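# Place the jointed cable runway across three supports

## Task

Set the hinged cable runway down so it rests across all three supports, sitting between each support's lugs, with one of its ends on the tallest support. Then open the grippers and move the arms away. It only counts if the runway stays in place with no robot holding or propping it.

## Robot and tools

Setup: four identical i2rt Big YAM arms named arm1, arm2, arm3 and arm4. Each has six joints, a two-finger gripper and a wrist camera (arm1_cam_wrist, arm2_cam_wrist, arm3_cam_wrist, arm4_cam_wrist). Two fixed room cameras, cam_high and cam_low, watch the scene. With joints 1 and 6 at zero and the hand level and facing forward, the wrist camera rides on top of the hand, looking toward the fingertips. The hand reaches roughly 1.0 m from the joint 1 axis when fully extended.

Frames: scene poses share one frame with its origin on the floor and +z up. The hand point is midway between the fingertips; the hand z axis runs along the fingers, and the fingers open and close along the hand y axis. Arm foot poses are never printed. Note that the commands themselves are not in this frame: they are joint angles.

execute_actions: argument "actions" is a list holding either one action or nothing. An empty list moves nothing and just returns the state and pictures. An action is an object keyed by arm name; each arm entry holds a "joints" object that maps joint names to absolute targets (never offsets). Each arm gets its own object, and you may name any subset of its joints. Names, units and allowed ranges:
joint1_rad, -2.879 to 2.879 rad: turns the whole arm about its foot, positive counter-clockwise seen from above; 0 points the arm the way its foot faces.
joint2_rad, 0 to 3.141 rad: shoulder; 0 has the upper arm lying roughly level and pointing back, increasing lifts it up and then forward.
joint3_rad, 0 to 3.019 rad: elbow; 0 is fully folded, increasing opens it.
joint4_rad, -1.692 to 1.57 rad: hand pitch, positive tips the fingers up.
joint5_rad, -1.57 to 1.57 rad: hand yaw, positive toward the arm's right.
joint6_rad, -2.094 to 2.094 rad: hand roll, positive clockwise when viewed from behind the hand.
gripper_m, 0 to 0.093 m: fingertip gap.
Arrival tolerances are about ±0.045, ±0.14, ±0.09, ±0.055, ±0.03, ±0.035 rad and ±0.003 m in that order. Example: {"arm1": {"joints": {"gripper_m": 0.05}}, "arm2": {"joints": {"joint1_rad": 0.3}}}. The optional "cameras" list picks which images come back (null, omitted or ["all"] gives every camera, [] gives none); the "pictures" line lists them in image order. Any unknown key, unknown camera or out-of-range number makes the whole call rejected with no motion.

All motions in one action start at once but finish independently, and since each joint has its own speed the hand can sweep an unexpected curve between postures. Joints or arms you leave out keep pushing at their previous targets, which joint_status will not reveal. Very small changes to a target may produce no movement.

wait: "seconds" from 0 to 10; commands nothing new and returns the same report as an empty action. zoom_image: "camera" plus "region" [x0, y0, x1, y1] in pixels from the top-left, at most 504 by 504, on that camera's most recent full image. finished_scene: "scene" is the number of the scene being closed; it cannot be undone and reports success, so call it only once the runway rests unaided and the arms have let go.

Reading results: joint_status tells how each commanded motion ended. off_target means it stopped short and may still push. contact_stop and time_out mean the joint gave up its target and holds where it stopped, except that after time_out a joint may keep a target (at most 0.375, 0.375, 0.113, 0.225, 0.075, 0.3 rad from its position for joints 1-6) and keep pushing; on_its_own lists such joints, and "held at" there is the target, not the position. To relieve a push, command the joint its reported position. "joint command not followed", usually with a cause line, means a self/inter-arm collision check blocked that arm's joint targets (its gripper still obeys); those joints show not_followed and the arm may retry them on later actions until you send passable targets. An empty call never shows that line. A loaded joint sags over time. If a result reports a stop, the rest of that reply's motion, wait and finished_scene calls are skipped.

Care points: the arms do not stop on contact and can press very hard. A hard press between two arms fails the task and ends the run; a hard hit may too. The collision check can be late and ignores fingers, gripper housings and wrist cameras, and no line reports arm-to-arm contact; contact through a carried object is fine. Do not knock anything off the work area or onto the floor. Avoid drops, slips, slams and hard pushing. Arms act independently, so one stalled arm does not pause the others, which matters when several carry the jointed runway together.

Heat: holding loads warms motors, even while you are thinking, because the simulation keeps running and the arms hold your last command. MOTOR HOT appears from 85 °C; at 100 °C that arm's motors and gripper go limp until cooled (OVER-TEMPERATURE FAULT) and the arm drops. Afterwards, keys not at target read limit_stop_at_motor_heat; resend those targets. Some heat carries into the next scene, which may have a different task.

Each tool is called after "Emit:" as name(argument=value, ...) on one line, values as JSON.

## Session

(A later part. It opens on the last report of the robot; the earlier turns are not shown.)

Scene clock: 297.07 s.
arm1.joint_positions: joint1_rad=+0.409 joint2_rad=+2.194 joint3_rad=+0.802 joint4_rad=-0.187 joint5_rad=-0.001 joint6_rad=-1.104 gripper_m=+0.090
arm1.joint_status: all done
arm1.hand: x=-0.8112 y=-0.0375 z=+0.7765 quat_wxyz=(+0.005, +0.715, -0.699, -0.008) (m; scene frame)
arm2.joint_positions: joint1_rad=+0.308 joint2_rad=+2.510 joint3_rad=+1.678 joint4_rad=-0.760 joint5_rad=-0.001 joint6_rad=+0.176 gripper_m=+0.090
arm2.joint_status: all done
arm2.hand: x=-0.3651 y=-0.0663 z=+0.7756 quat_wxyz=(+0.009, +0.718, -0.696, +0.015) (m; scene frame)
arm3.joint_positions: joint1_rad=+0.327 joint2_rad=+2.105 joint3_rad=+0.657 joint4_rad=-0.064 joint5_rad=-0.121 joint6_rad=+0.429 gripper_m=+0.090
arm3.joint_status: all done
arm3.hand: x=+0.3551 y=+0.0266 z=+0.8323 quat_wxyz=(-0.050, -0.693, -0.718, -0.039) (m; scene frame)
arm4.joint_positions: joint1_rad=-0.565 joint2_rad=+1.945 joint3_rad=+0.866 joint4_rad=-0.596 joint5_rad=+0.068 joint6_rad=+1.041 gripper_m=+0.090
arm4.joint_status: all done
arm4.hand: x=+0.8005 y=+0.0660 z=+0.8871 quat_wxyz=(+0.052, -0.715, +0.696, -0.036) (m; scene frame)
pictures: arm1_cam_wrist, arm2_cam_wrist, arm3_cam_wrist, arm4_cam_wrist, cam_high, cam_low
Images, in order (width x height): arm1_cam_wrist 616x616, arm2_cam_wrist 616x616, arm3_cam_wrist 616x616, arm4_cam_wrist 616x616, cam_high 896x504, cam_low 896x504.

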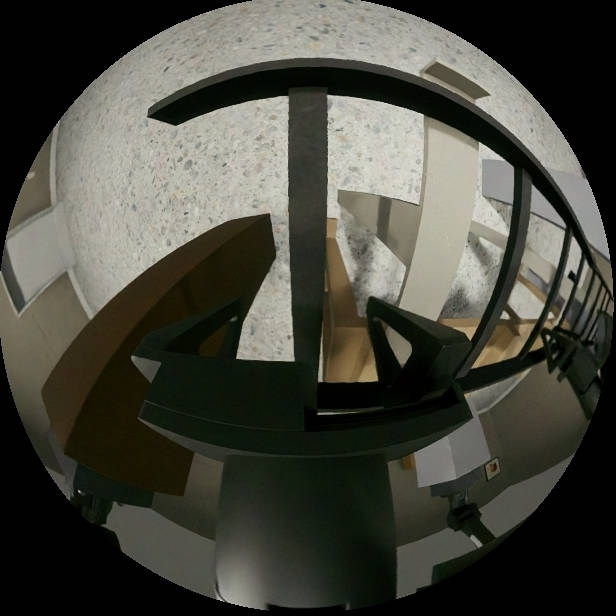

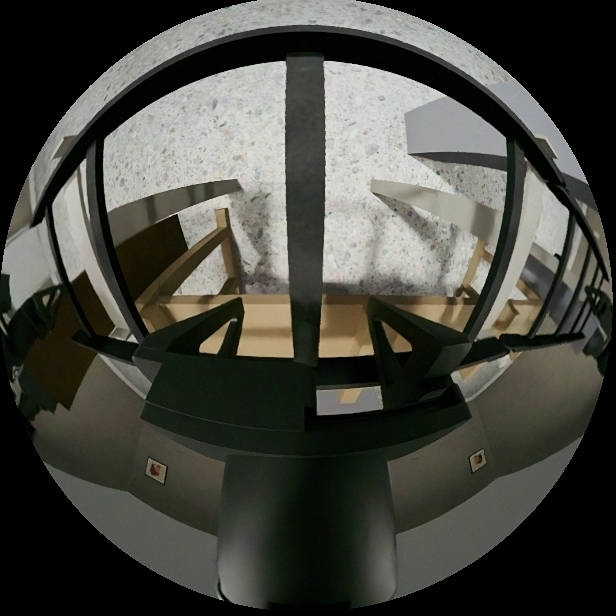

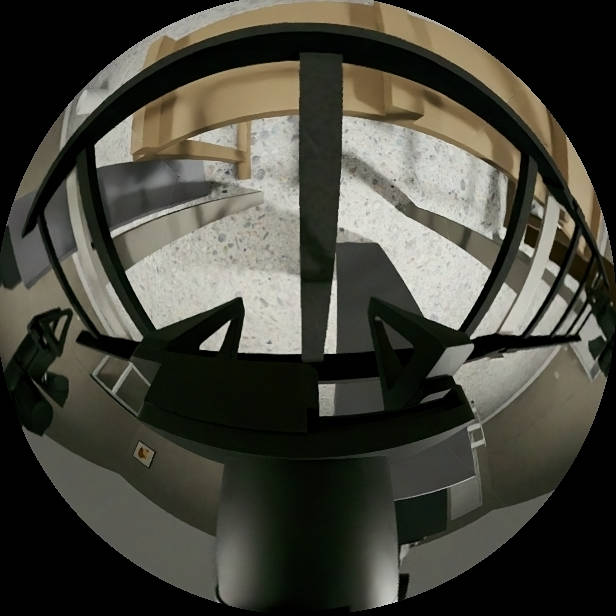

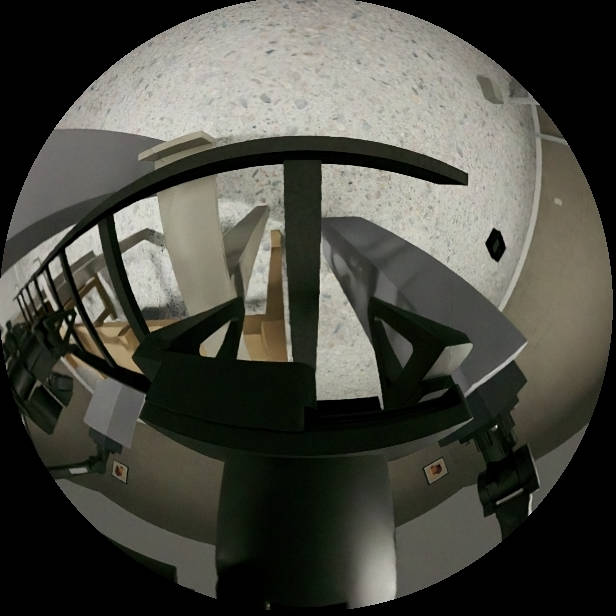

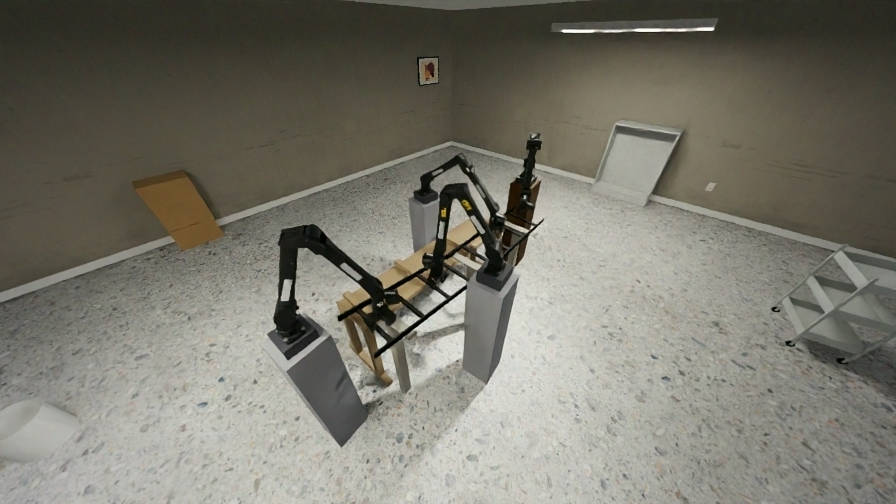

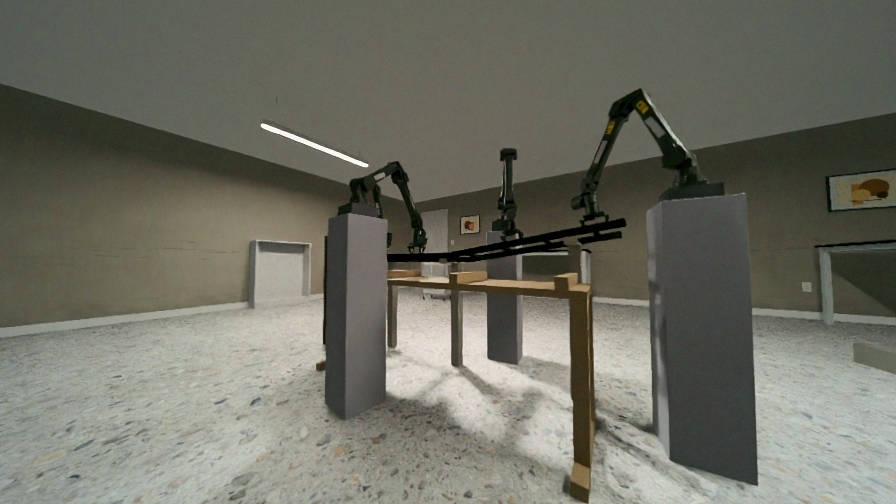

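Emit:
execute_actions(actions=[{"arm1":{"joints":{"joint2_rad":1.6,"joint3_rad":0.85,"joint4_rad":-0.8}},"arm2":{"joints":{"joint2_rad":1.9,"joint3_rad":1.6,"joint4_rad":-1.15}},"arm3":{"joints":{"joint2_rad":1.5,"joint3_rad":0.75,"joint4_rad":-0.75}},"arm4":{"joints":{"joint2_rad":1.5,"joint3_rad":0.95,"joint4_rad":-0.95}}}])

Scene clock: 301.00 s.
arm1.joint_positions: joint1_rad=+0.409 joint2_rad=+1.603 joint3_rad=+0.826 joint4_rad=-0.790 joint5_rad=-0.001 joint6_rad=-1.104 gripper_m=+0.090
arm1.joint_status: all done
arm1.hand: x=-0.7988 y=-0.0339 z=+0.9929 quat_wxyz=(+0.000, +0.715, -0.699, -0.007) (m; scene frame)
arm2.joint_positions: joint1_rad=+0.308 joint2_rad=+1.883 joint3_rad=+1.592 joint4_rad=-1.137 joint5_rad=-0.001 joint6_rad=+0.176 gripper_m=+0.090
arm2.joint_status: all done
arm2.hand: x=-0.3638 y=-0.0776 z=+1.1224 quat_wxyz=(-0.038, +0.716, -0.695, -0.054) (m; scene frame)
arm3.joint_positions: joint1_rad=+0.327 joint2_rad=+1.500 joint3_rad=+0.732 joint4_rad=-0.739 joint5_rad=-0.121 joint6_rad=+0.429 gripper_m=+0.090
arm3.joint_status: all done
arm3.hand: x=+0.3649 y=+0.0127 z=+1.0376 quat_wxyz=(-0.052, -0.693, -0.718, -0.039) (m; scene frame)
arm4.joint_positions: joint1_rad=-0.565 joint2_rad=+1.483 joint3_rad=+0.931 joint4_rad=-0.934 joint5_rad=+0.068 joint6_rad=+1.041 gripper_m=+0.090
arm4.joint_status: all done
arm4.hand: x=+0.7791 y=+0.0748 z=+1.0786 quat_wxyz=(+0.028, -0.713, +0.698, +0.054) (m; scene frame)
pictures: arm1_cam_wrist, arm2_cam_wrist, arm3_cam_wrist, arm4_cam_wrist, cam_high, cam_low
Images, in order (width x height): arm1_cam_wrist 616x616, arm2_cam_wrist 616x616, arm3_cam_wrist 616x616, arm4_cam_wrist 616x616, cam_high 896x504, cam_low 896x504.

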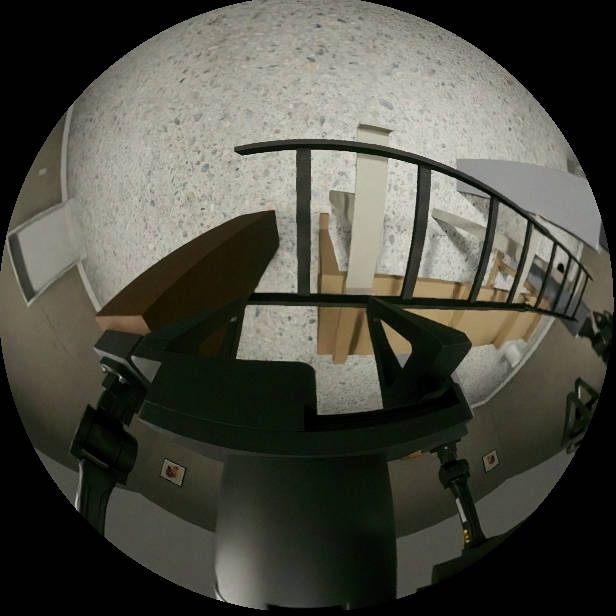

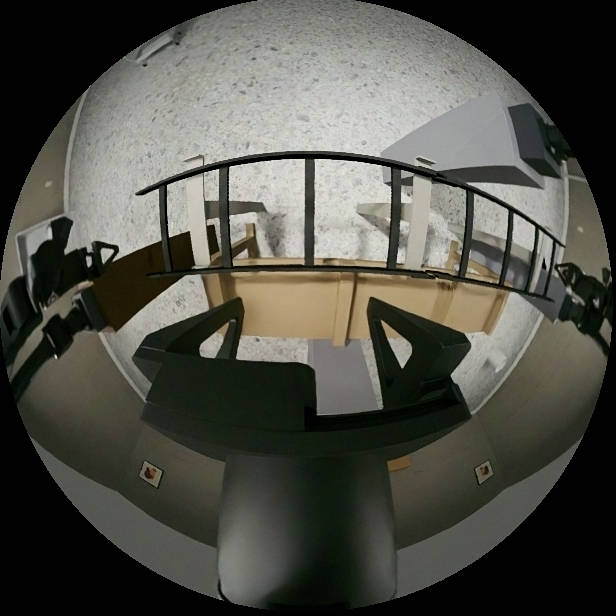

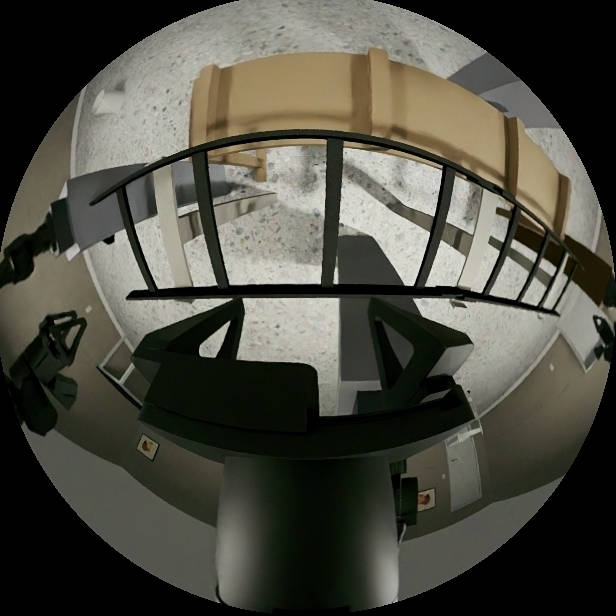

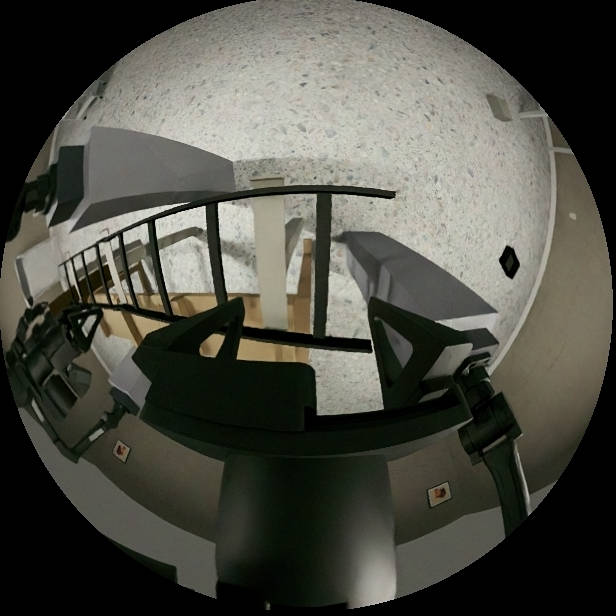

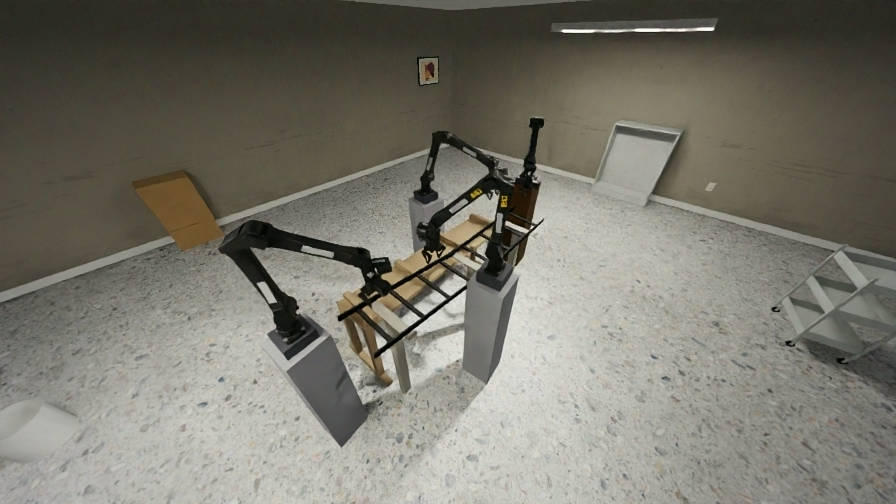

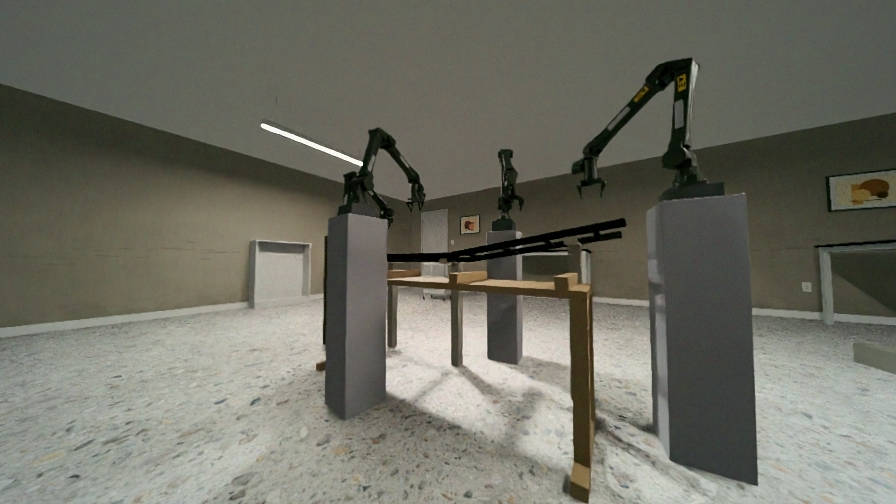

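Emit:
zoom_image(camera="arm1_cam_wrist", region=[310, 240, 450, 340])

Emit:
zoom_image(camera="arm4_cam_wrist", region=[200, 160, 360, 360])

Emit:
zoom_image(camera="arm2_cam_wrist", region=[130, 130, 490, 310])

Emit:
zoom_image(camera="arm3_cam_wrist", region=[120, 140, 520, 320])

Emit:
zoom_image(camera="cam_low", region=[380, 200, 640, 300])

Region (310, 240, 450, 340) of arm1_cam_wrist's 616x616 image, scaled by 3.600, with more detail than that image has; it fills the top 360 rows of this view, and the rest is white.

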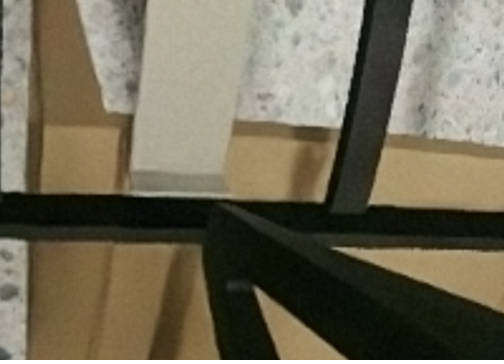

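Region (200, 160, 360, 360) of arm4_cam_wrist's 616x616 image, scaled by 2.520, with more detail than that image has; it fills the left 403 columns of this view, and the rest is white.

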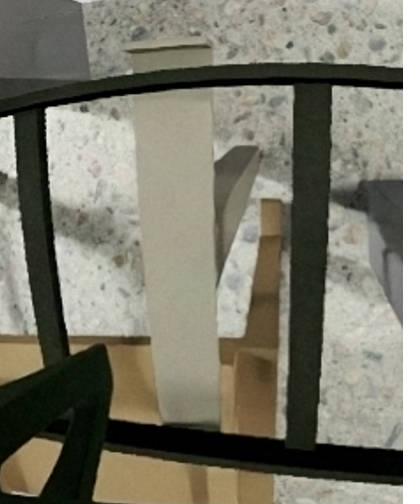

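Region (130, 130, 490, 310) of arm2_cam_wrist's 616x616 image, scaled by 1.400, with more detail than that image has.

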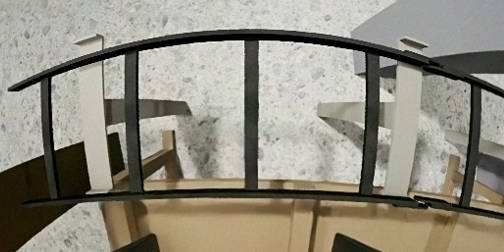

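Region (120, 140, 520, 320) of arm3_cam_wrist's 616x616 image, scaled by 1.260, with more detail than that image has; it fills the top 227 rows of this view, and the rest is white.

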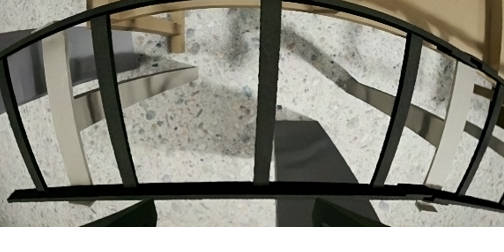

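Region (380, 200, 640, 300) of cam_low's 896x504 image, scaled by 1.938, with more detail than that image has; it fills the top 194 rows of this view, and the rest is white.

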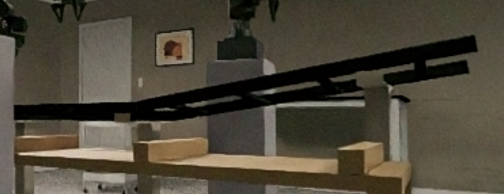

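Emit:
execute_actions(actions=[{"arm1":{"joints":{"joint2_rad":0.8,"joint3_rad":0.85,"joint4_rad":-1.3}},"arm2":{"joints":{"joint2_rad":0.9,"joint3_rad":0.9,"joint4_rad":-1.3}},"arm3":{"joints":{"joint2_rad":0.8,"joint3_rad":0.75,"joint4_rad":-1.3}},"arm4":{"joints":{"joint2_rad":0.8,"joint3_rad":0.85,"joint4_rad":-1.3}}}])

Scene clock: 312.03 s.
arm1.joint_positions: joint1_rad=+0.409 joint2_rad=+0.799 joint3_rad=+0.826 joint4_rad=-1.291 joint5_rad=-0.001 joint6_rad=-1.104 gripper_m=+0.090
arm1.joint_status: all done
arm1.hand: x=-0.8955 y=-0.0887 z=+1.2258 quat_wxyz=(-0.144, +0.706, -0.692, +0.039) (m; scene frame)
arm2.joint_positions: joint1_rad=+0.308 joint2_rad=+0.903 joint3_rad=+0.906 joint4_rad=-1.291 joint5_rad=-0.001 joint6_rad=+0.176 gripper_m=+0.090
arm2.joint_status: all done
arm2.hand: x=-0.3005 y=-0.3822 z=+1.2437 quat_wxyz=(-0.076, +0.711, -0.690, -0.111) (m; scene frame)
arm3.joint_positions: joint1_rad=+0.327 joint2_rad=+0.798 joint3_rad=+0.732 joint4_rad=-1.289 joint5_rad=-0.121 joint6_rad=+0.429 gripper_m=+0.090
arm3.joint_status: all done
arm3.hand: x=+0.3158 y=+0.1170 z=+1.2179 quat_wxyz=(-0.123, -0.685, -0.718, -0.013) (m; scene frame)
arm4.joint_positions: joint1_rad=-0.565 joint2_rad=+0.793 joint3_rad=+0.840 joint4_rad=-1.285 joint5_rad=+0.068 joint6_rad=+1.041 gripper_m=+0.090
arm4.joint_status: all done
arm4.hand: x=+0.8979 y=+0.0063 z=+1.2430 quat_wxyz=(-0.005, -0.701, +0.692, +0.173) (m; scene frame)
pictures: arm1_cam_wrist, arm2_cam_wrist, arm3_cam_wrist, arm4_cam_wrist, cam_high, cam_low
Images, in order (width x height): arm1_cam_wrist 616x616, arm2_cam_wrist 616x616, arm3_cam_wrist 616x616, arm4_cam_wrist 616x616, cam_high 896x504, cam_low 896x504.

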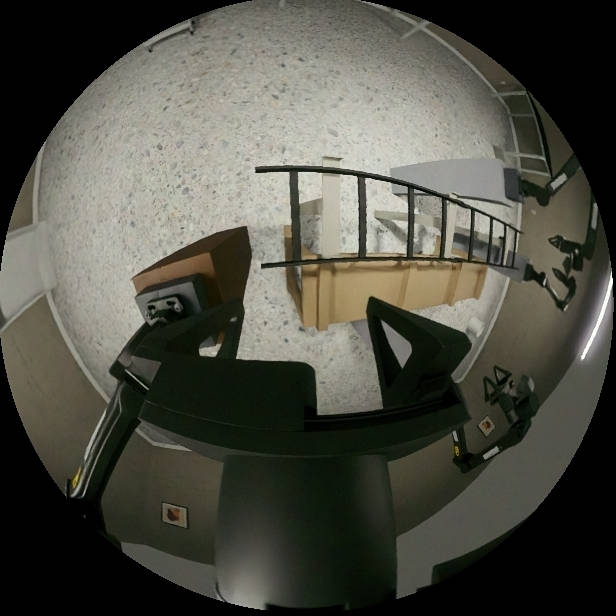

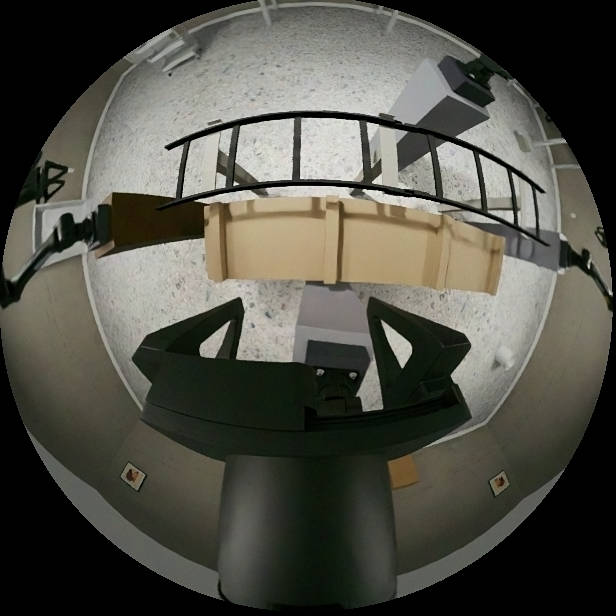

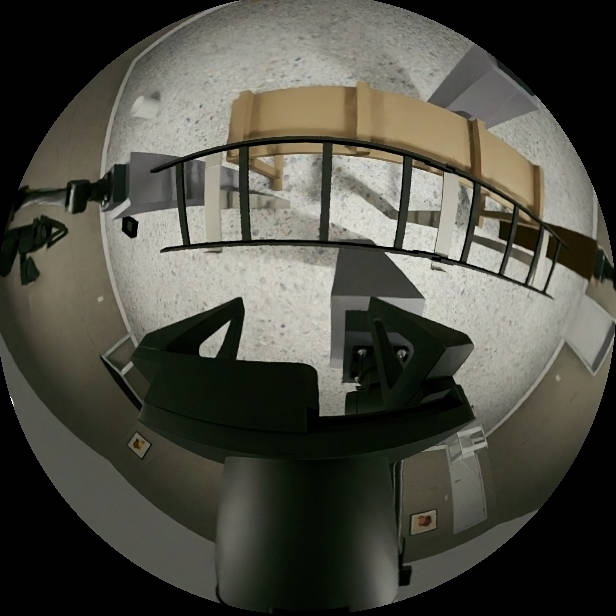

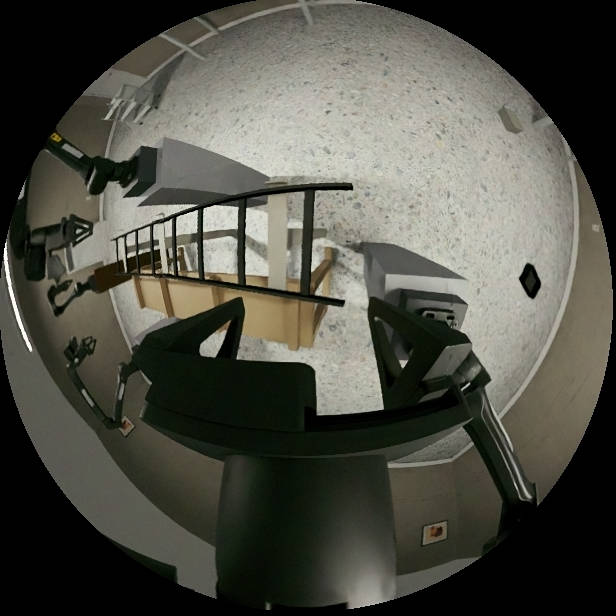

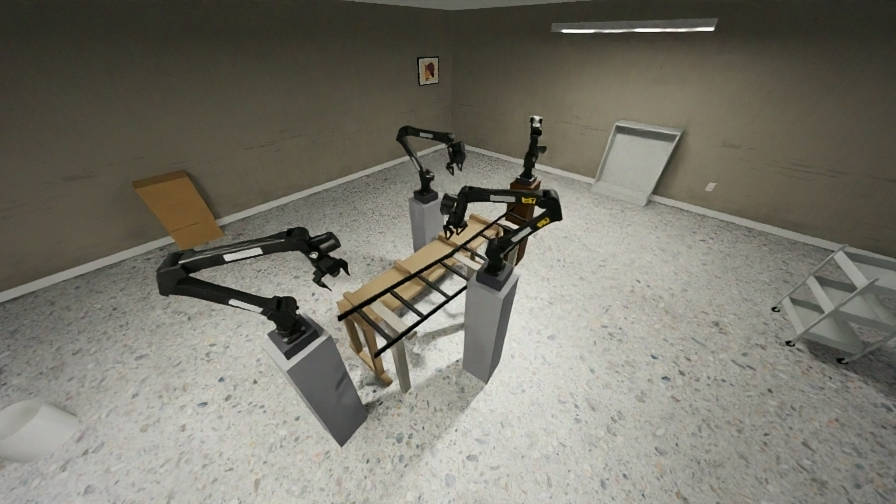

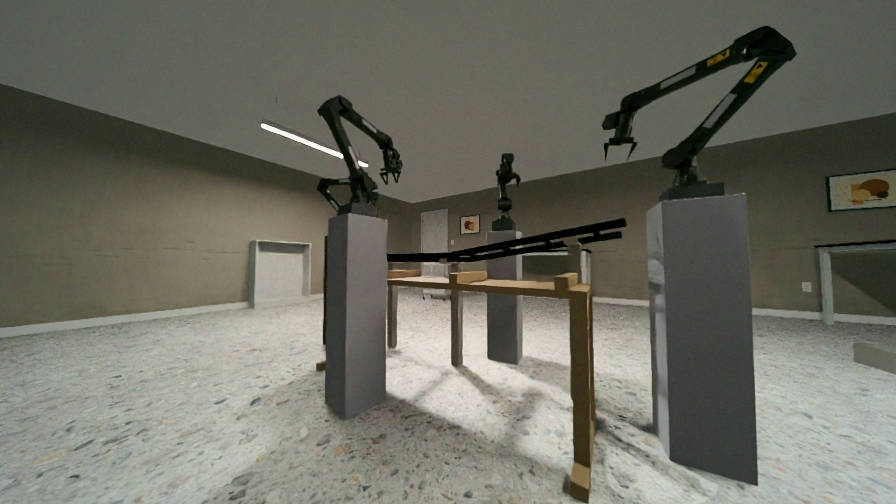

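Emit:
zoom_image(camera="arm2_cam_wrist", region=[180, 160, 260, 220])

Emit:
zoom_image(camera="arm2_cam_wrist", region=[350, 160, 430, 220])

Emit:
zoom_image(camera="arm2_cam_wrist", region=[470, 180, 550, 240])

Emit:
zoom_image(camera="arm1_cam_wrist", region=[290, 230, 370, 290])

Emit:
zoom_image(camera="cam_low", region=[380, 240, 480, 290])

Region (180, 160, 260, 220) of arm2_cam_wrist's 616x616 image, scaled by 6.300, with more detail than that image has; it fills the top 378 rows of this view, and the rest is white.

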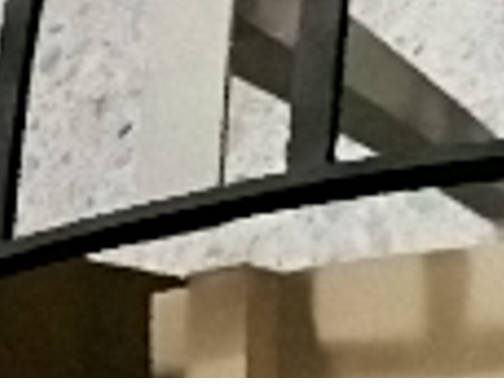

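Region (350, 160, 430, 220) of arm2_cam_wrist's 616x616 image, scaled by 6.300, with more detail than that image has; it fills the top 378 rows of this view, and the rest is white.

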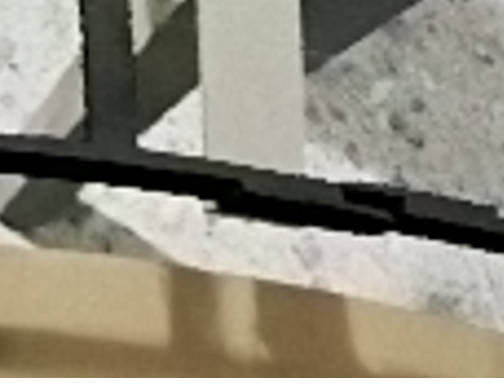

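Region (470, 180, 550, 240) of arm2_cam_wrist's 616x616 image, scaled by 6.300, with more detail than that image has; it fills the top 378 rows of this view, and the rest is white.

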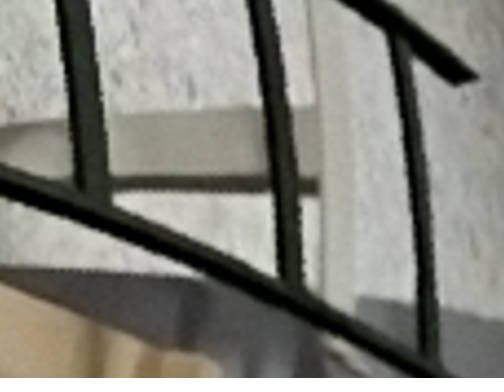

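Region (290, 230, 370, 290) of arm1_cam_wrist's 616x616 image, scaled by 6.300, with more detail than that image has; it fills the top 378 rows of this view, and the rest is white.

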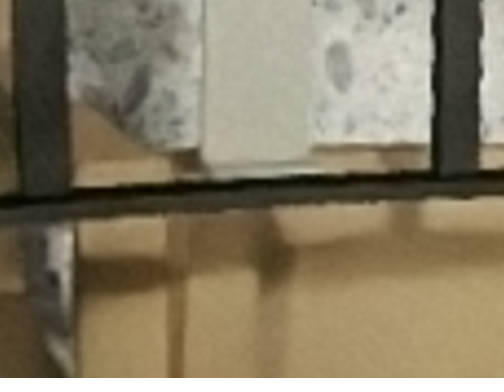

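Region (380, 240, 480, 290) of cam_low's 896x504 image, scaled by 5.040, with more detail than that image has.

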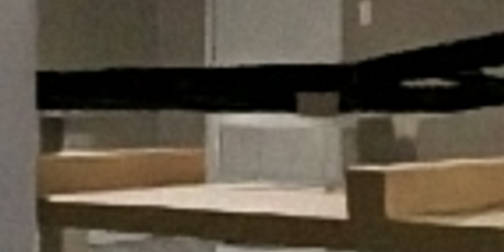

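Emit:
zoom_image(camera="cam_low", region=[540, 215, 630, 265])

Emit:
zoom_image(camera="cam_high", region=[330, 200, 550, 370])

Emit:
zoom_image(camera="arm3_cam_wrist", region=[400, 150, 560, 290])

Region (540, 215, 630, 265) of cam_low's 896x504 image, scaled by 5.600, with more detail than that image has.

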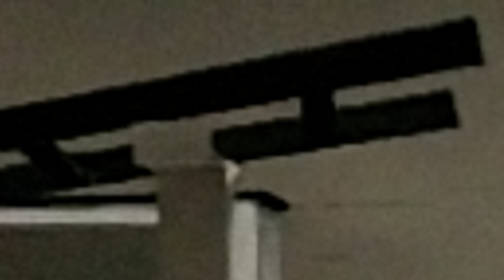

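Region (330, 200, 550, 370) of cam_high's 896x504 image, scaled by 2.291, with more detail than that image has; it fills the top 389 rows of this view, and the rest is white.

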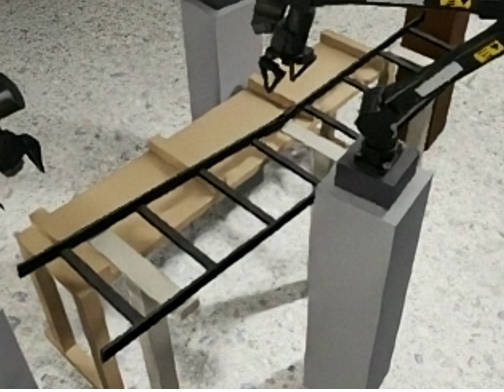

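Region (400, 150, 560, 290) of arm3_cam_wrist's 616x616 image, scaled by 3.150, with more detail than that image has; it fills the top 441 rows of this view, and the rest is white.

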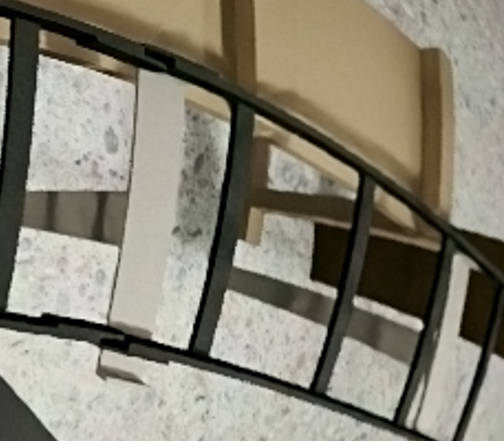

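Emit:
execute_actions(actions=[{"arm1":{"joints":{"joint2_rad":1.6,"joint3_rad":0.85,"joint4_rad":-0.8}},"arm2":{"joints":{"joint2_rad":1.9,"joint3_rad":1.6,"joint4_rad":-1.15}},"arm3":{"joints":{"joint2_rad":1.5,"joint3_rad":0.75,"joint4_rad":-0.75}},"arm4":{"joints":{"joint2_rad":1.5,"joint3_rad":0.95,"joint4_rad":-0.95}}}], cameras=[])

Emit:
execute_actions(actions=[{"arm1":{"joints":{"joint2_rad":2.04,"joint3_rad":0.775,"joint4_rad":-0.32}},"arm2":{"joints":{"joint2_rad":2.39,"joint3_rad":1.645,"joint4_rad":-0.85}},"arm3":{"joints":{"joint2_rad":1.93,"joint3_rad":0.61,"joint4_rad":-0.19}},"arm4":{"joints":{"joint2_rad":1.83,"joint3_rad":0.86,"joint4_rad":-0.73}}}], cameras=[])

Emit:
execute_actions(actions=[{"arm1":{"joints":{"joint2_rad":2.19,"joint3_rad":0.805,"joint4_rad":-0.195}},"arm2":{"joints":{"joint2_rad":2.50,"joint3_rad":1.68,"joint4_rad":-0.77}},"arm3":{"joints":{"joint2_rad":2.11,"joint3_rad":0.66,"joint4_rad":-0.075}},"arm4":{"joints":{"joint2_rad":1.96,"joint3_rad":0.868,"joint4_rad":-0.61}}}])

Scene clock: 341.33 s.
arm1.joint_positions: joint1_rad=+0.409 joint2_rad=+1.602 joint3_rad=+0.826 joint4_rad=-0.811 joint5_rad=-0.001 joint6_rad=-1.104 gripper_m=+0.090
arm1.joint_status: all done
arm1.hand: x=-0.8034 y=-0.0364 z=+0.9935 quat_wxyz=(+0.009, +0.715, -0.699, -0.010) (m; scene frame)
arm2.joint_positions: joint1_rad=+0.308 joint2_rad=+1.911 joint3_rad=+1.555 joint4_rad=-1.156 joint5_rad=-0.001 joint6_rad=+0.176 gripper_m=+0.090
arm2.joint_status: all done
arm2.hand: x=-0.3597 y=-0.0967 z=+1.0913 quat_wxyz=(-0.014, +0.718, -0.696, -0.019) (m; scene frame)
arm3.joint_positions: joint1_rad=+0.327 joint2_rad=+1.497 joint3_rad=+0.732 joint4_rad=-0.763 joint5_rad=-0.121 joint6_rad=+0.429 gripper_m=+0.090
arm3.joint_status: all done
arm3.hand: x=+0.3625 y=+0.0177 z=+1.0381 quat_wxyz=(-0.042, -0.693, -0.718, -0.042) (m; scene frame)
arm4.joint_positions: joint1_rad=-0.565 joint2_rad=+1.502 joint3_rad=+0.931 joint4_rad=-0.965 joint5_rad=+0.068 joint6_rad=+1.041 gripper_m=+0.090
arm4.joint_status: all done
arm4.hand: x=+0.7868 y=+0.0707 z=+1.0713 quat_wxyz=(+0.034, -0.714, +0.699, +0.031) (m; scene frame)
pictures: none
No camera images: the call's "cameras" was empty. Leave "cameras" out to get every camera's image.

Scene clock: 342.73 s.
arm1.joint_positions: joint1_rad=+0.409 joint2_rad=+2.047 joint3_rad=+0.777 joint4_rad=-0.331 joint5_rad=-0.001 joint6_rad=-1.104 gripper_m=+0.090
arm1.joint_status: all done
arm1.hand: x=-0.8131 y=-0.0392 z=+0.8253 quat_wxyz=(+0.016, +0.715, -0.699, -0.012) (m; scene frame)
arm2.joint_positions: joint1_rad=+0.308 joint2_rad=+2.409 joint3_rad=+1.625 joint4_rad=-0.862 joint5_rad=-0.001 joint6_rad=+0.176 gripper_m=+0.090
arm2.joint_status: all done
arm2.hand: x=-0.3616 y=-0.0837 z=+0.8236 quat_wxyz=(+0.023, +0.717, -0.696, +0.037) (m; scene frame)
arm3.joint_positions: joint1_rad=+0.327 joint2_rad=+1.926 joint3_rad=+0.609 joint4_rad=-0.203 joint5_rad=-0.121 joint6_rad=+0.429 gripper_m=+0.090
arm3.joint_status: all done
arm3.hand: x=+0.3516 y=+0.0350 z=+0.8818 quat_wxyz=(-0.046, -0.693, -0.718, -0.041) (m; scene frame)
arm4.joint_positions: joint1_rad=-0.565 joint2_rad=+1.838 joint3_rad=+0.854 joint4_rad=-0.745 joint5_rad=+0.068 joint6_rad=+1.041 gripper_m=+0.090
arm4.joint_status: all done
arm4.hand: x=+0.8163 y=+0.0566 z=+0.9269 quat_wxyz=(+0.060, -0.714, +0.695, -0.063) (m; scene frame)
pictures: none
No camera images: the call's "cameras" was empty. Leave "cameras" out to get every camera's image.

Scene clock: 343.67 s.
arm1.joint_positions: joint1_rad=+0.409 joint2_rad=+2.199 joint3_rad=+0.797 joint4_rad=-0.206 joint5_rad=-0.001 joint6_rad=-1.104 gripper_m=+0.090
arm1.joint_status: all done
arm1.hand: x=-0.8197 y=-0.0420 z=+0.7749 quat_wxyz=(+0.019, +0.715, -0.699, -0.013) (m; scene frame)
arm2.joint_positions: joint1_rad=+0.308 joint2_rad=+2.483 joint3_rad=+1.657 joint4_rad=-0.781 joint5_rad=-0.001 joint6_rad=+0.176 gripper_m=+0.090
arm2.joint_status: all done
arm2.hand: x=-0.3638 y=-0.0724 z=+0.7871 quat_wxyz=(+0.013, +0.718, -0.696, +0.021) (m; scene frame)
arm3.joint_positions: joint1_rad=+0.327 joint2_rad=+2.111 joint3_rad=+0.656 joint4_rad=-0.086 joint5_rad=-0.121 joint6_rad=+0.429 gripper_m=+0.090
arm3.joint_status: all done
arm3.hand: x=+0.3513 y=+0.0342 z=+0.8302 quat_wxyz=(-0.036, -0.694, -0.718, -0.044) (m; scene frame)
arm4.joint_positions: joint1_rad=-0.565 joint2_rad=+1.960 joint3_rad=+0.854 joint4_rad=-0.624 joint5_rad=+0.068 joint6_rad=+1.041 gripper_m=+0.090
arm4.joint_status: all done
arm4.hand: x=+0.8159 y=+0.0575 z=+0.8808 quat_wxyz=(+0.060, -0.714, +0.695, -0.063) (m; scene frame)
pictures: arm1_cam_wrist, arm2_cam_wrist, arm3_cam_wrist, arm4_cam_wrist, cam_high, cam_low
Images, in order (width x height): arm1_cam_wrist 616x616, arm2_cam_wrist 616x616, arm3_cam_wrist 616x616, arm4_cam_wrist 616x616, cam_high 896x504, cam_low 896x504.

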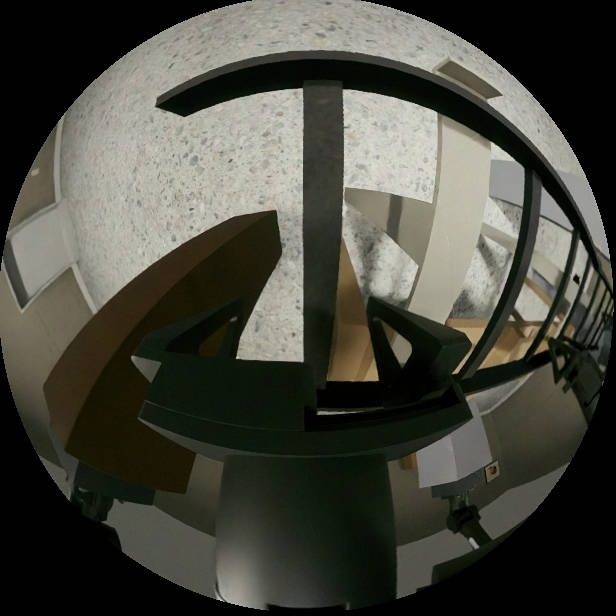

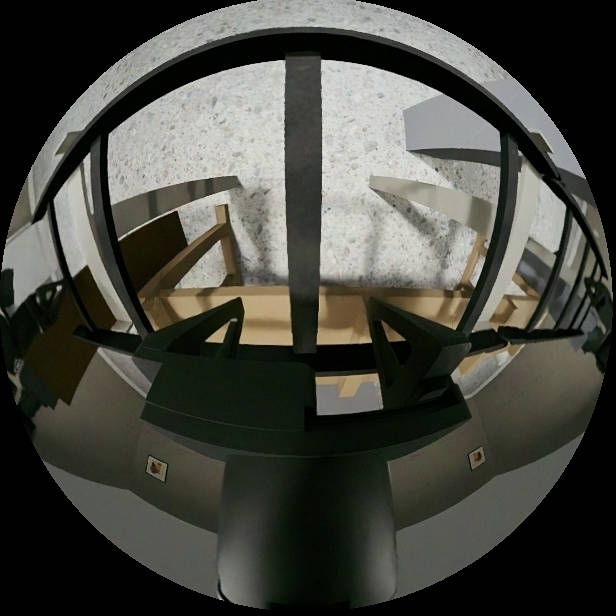

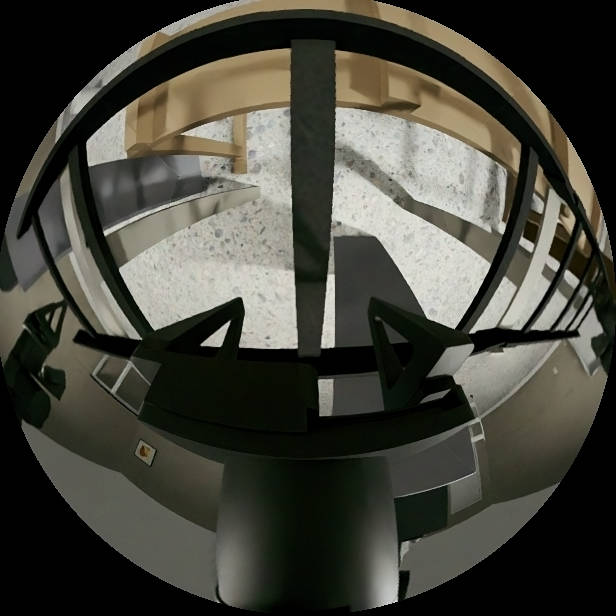

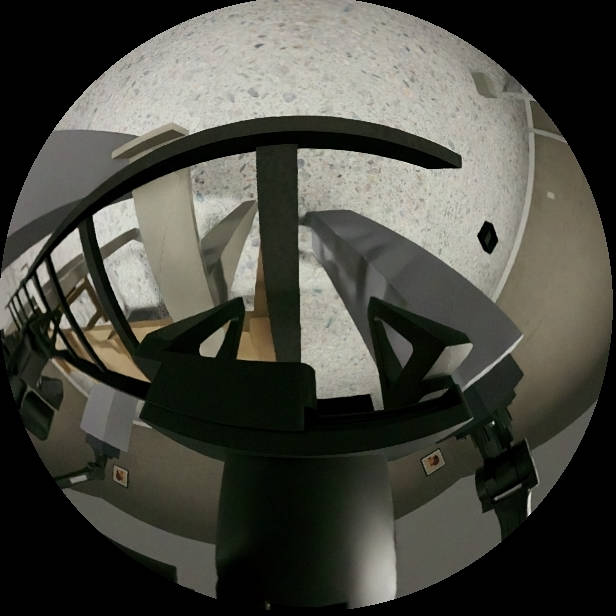

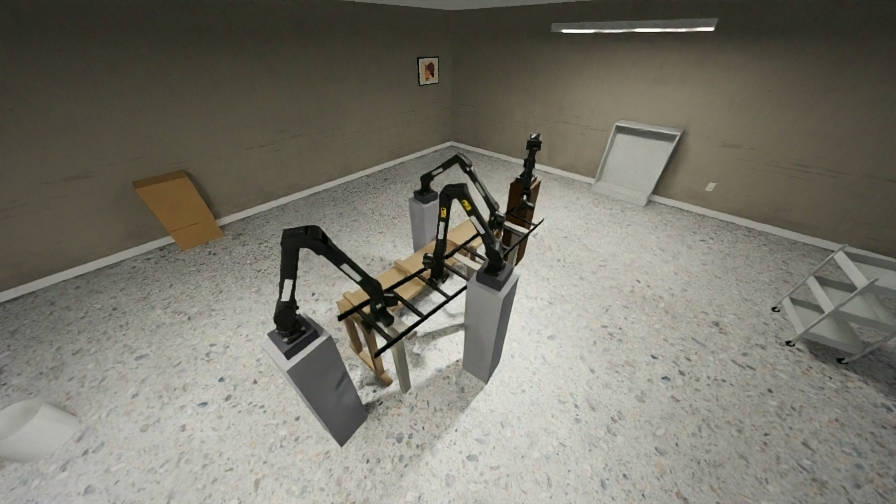

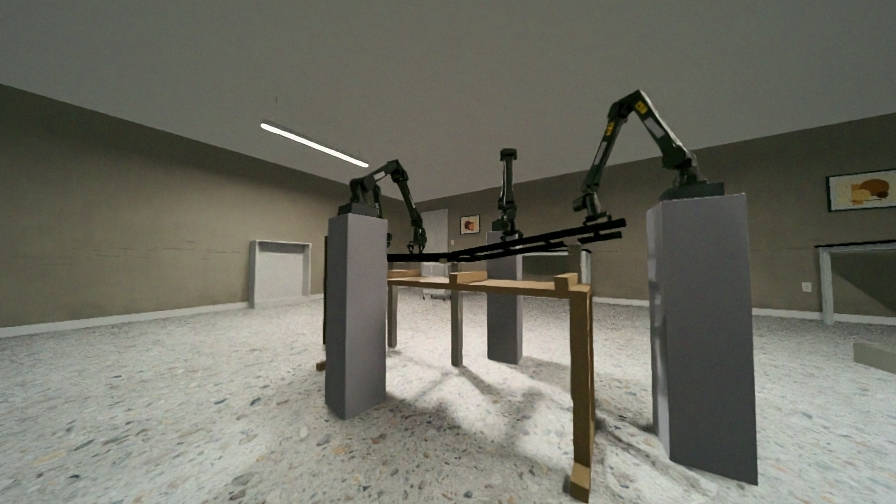

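Emit:
execute_actions(actions=[{"arm1":{"joints":{"joint2_rad":2.315,"joint3_rad":0.86,"joint4_rad":-0.095}},"arm2":{"joints":{"joint2_rad":2.605,"joint3_rad":1.74,"joint4_rad":-0.71}},"arm3":{"joints":{"joint2_rad":2.258,"joint3_rad":0.703,"joint4_rad":0.045}},"arm4":{"joints":{"joint2_rad":2.084,"joint3_rad":0.90,"joint4_rad":-0.485}}}], cameras=["arm1_cam_wrist","arm4_cam_wrist"])

Scene clock: 347.40 s.
arm1.joint_positions: joint1_rad=+0.409 joint2_rad=+2.318 joint3_rad=+0.861 joint4_rad=-0.105 joint5_rad=-0.001 joint6_rad=-1.104 gripper_m=+0.090
arm1.joint_status: all done
arm1.hand: x=-0.8025 y=-0.0323 z=+0.7366 quat_wxyz=(-0.003, +0.715, -0.699, -0.006) (m; scene frame)
arm2.joint_positions: joint1_rad=+0.308 joint2_rad=+2.591 joint3_rad=+1.720 joint4_rad=-0.719 joint5_rad=-0.001 joint6_rad=+0.176 gripper_m=+0.090
arm2.joint_status: all done
arm2.hand: x=-0.3652 y=-0.0651 z=+0.7372 quat_wxyz=(+0.008, +0.718, -0.696, +0.014) (m; scene frame)
arm3.joint_positions: joint1_rad=+0.327 joint2_rad=+2.257 joint3_rad=+0.704 joint4_rad=+0.033 joint5_rad=-0.121 joint6_rad=+0.429 gripper_m=+0.090
arm3.joint_status: all done
arm3.hand: x=+0.3543 y=+0.0270 z=+0.7880 quat_wxyz=(-0.046, -0.693, -0.718, -0.041) (m; scene frame)
arm4.joint_positions: joint1_rad=-0.565 joint2_rad=+2.081 joint3_rad=+0.893 joint4_rad=-0.500 joint5_rad=+0.068 joint6_rad=+1.041 gripper_m=+0.090
arm4.joint_status: all done
arm4.hand: x=+0.7990 y=+0.0676 z=+0.8395 quat_wxyz=(+0.054, -0.715, +0.696, -0.043) (m; scene frame)
pictures: arm1_cam_wrist, arm4_cam_wrist
Images, in order (width x height): arm1_cam_wrist 616x616, arm4_cam_wrist 616x616.

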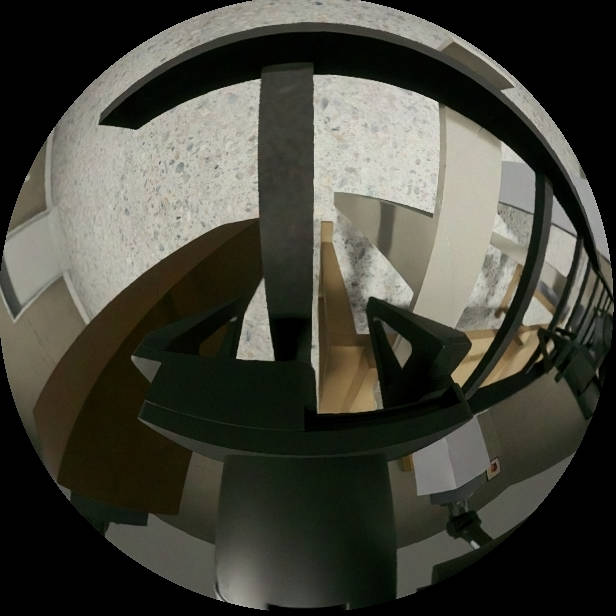

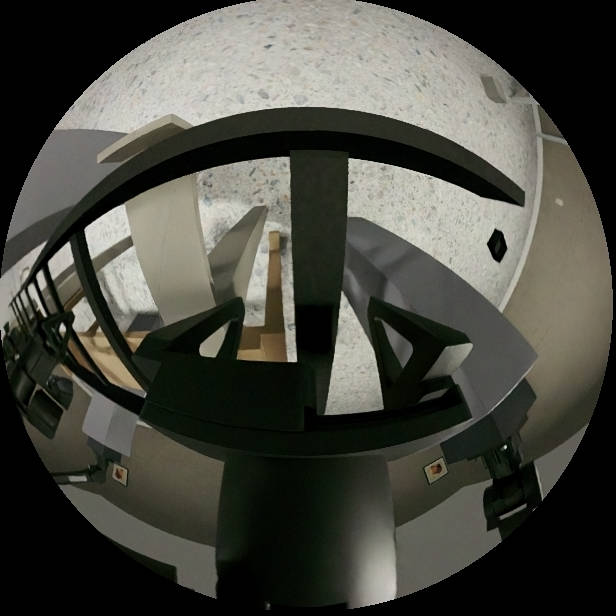

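Emit:
execute_actions(actions=[{"arm1":{"joints":{"joint3_rad":0.835,"joint4_rad":-0.12}},"arm4":{"joints":{"joint3_rad":0.87,"joint4_rad":-0.49}}}], cameras=[])

Scene clock: 350.43 s.
arm1.joint_positions: joint1_rad=+0.409 joint2_rad=+2.318 joint3_rad=+0.839 joint4_rad=-0.111 joint5_rad=-0.001 joint6_rad=-1.104 gripper_m=+0.090
arm1.joint_status: all done
arm1.hand: x=-0.8159 y=-0.0394 z=+0.7359 quat_wxyz=(+0.011, +0.715, -0.699, -0.010) (m; scene frame)
arm2.joint_positions: joint1_rad=+0.308 joint2_rad=+2.591 joint3_rad=+1.720 joint4_rad=-0.719 joint5_rad=-0.001 joint6_rad=+0.176 gripper_m=+0.090
arm2.joint_status: not commanded
arm2.hand: x=-0.3652 y=-0.0651 z=+0.7372 quat_wxyz=(+0.008, +0.718, -0.696, +0.014) (m; scene frame)
arm3.joint_positions: joint1_rad=+0.327 joint2_rad=+2.257 joint3_rad=+0.704 joint4_rad=+0.033 joint5_rad=-0.121 joint6_rad=+0.429 gripper_m=+0.090
arm3.joint_status: not commanded
arm3.hand: x=+0.3543 y=+0.0270 z=+0.7880 quat_wxyz=(-0.046, -0.693, -0.718, -0.041) (m; scene frame)
arm4.joint_positions: joint1_rad=-0.565 joint2_rad=+2.081 joint3_rad=+0.871 joint4_rad=-0.500 joint5_rad=+0.068 joint6_rad=+1.041 gripper_m=+0.090
arm4.joint_status: all done
arm4.hand: x=+0.8104 y=+0.0613 z=+0.8371 quat_wxyz=(+0.057, -0.714, +0.695, -0.053) (m; scene frame)
pictures: none
No camera images: the call's "cameras" was empty. Leave "cameras" out to get every camera's image.


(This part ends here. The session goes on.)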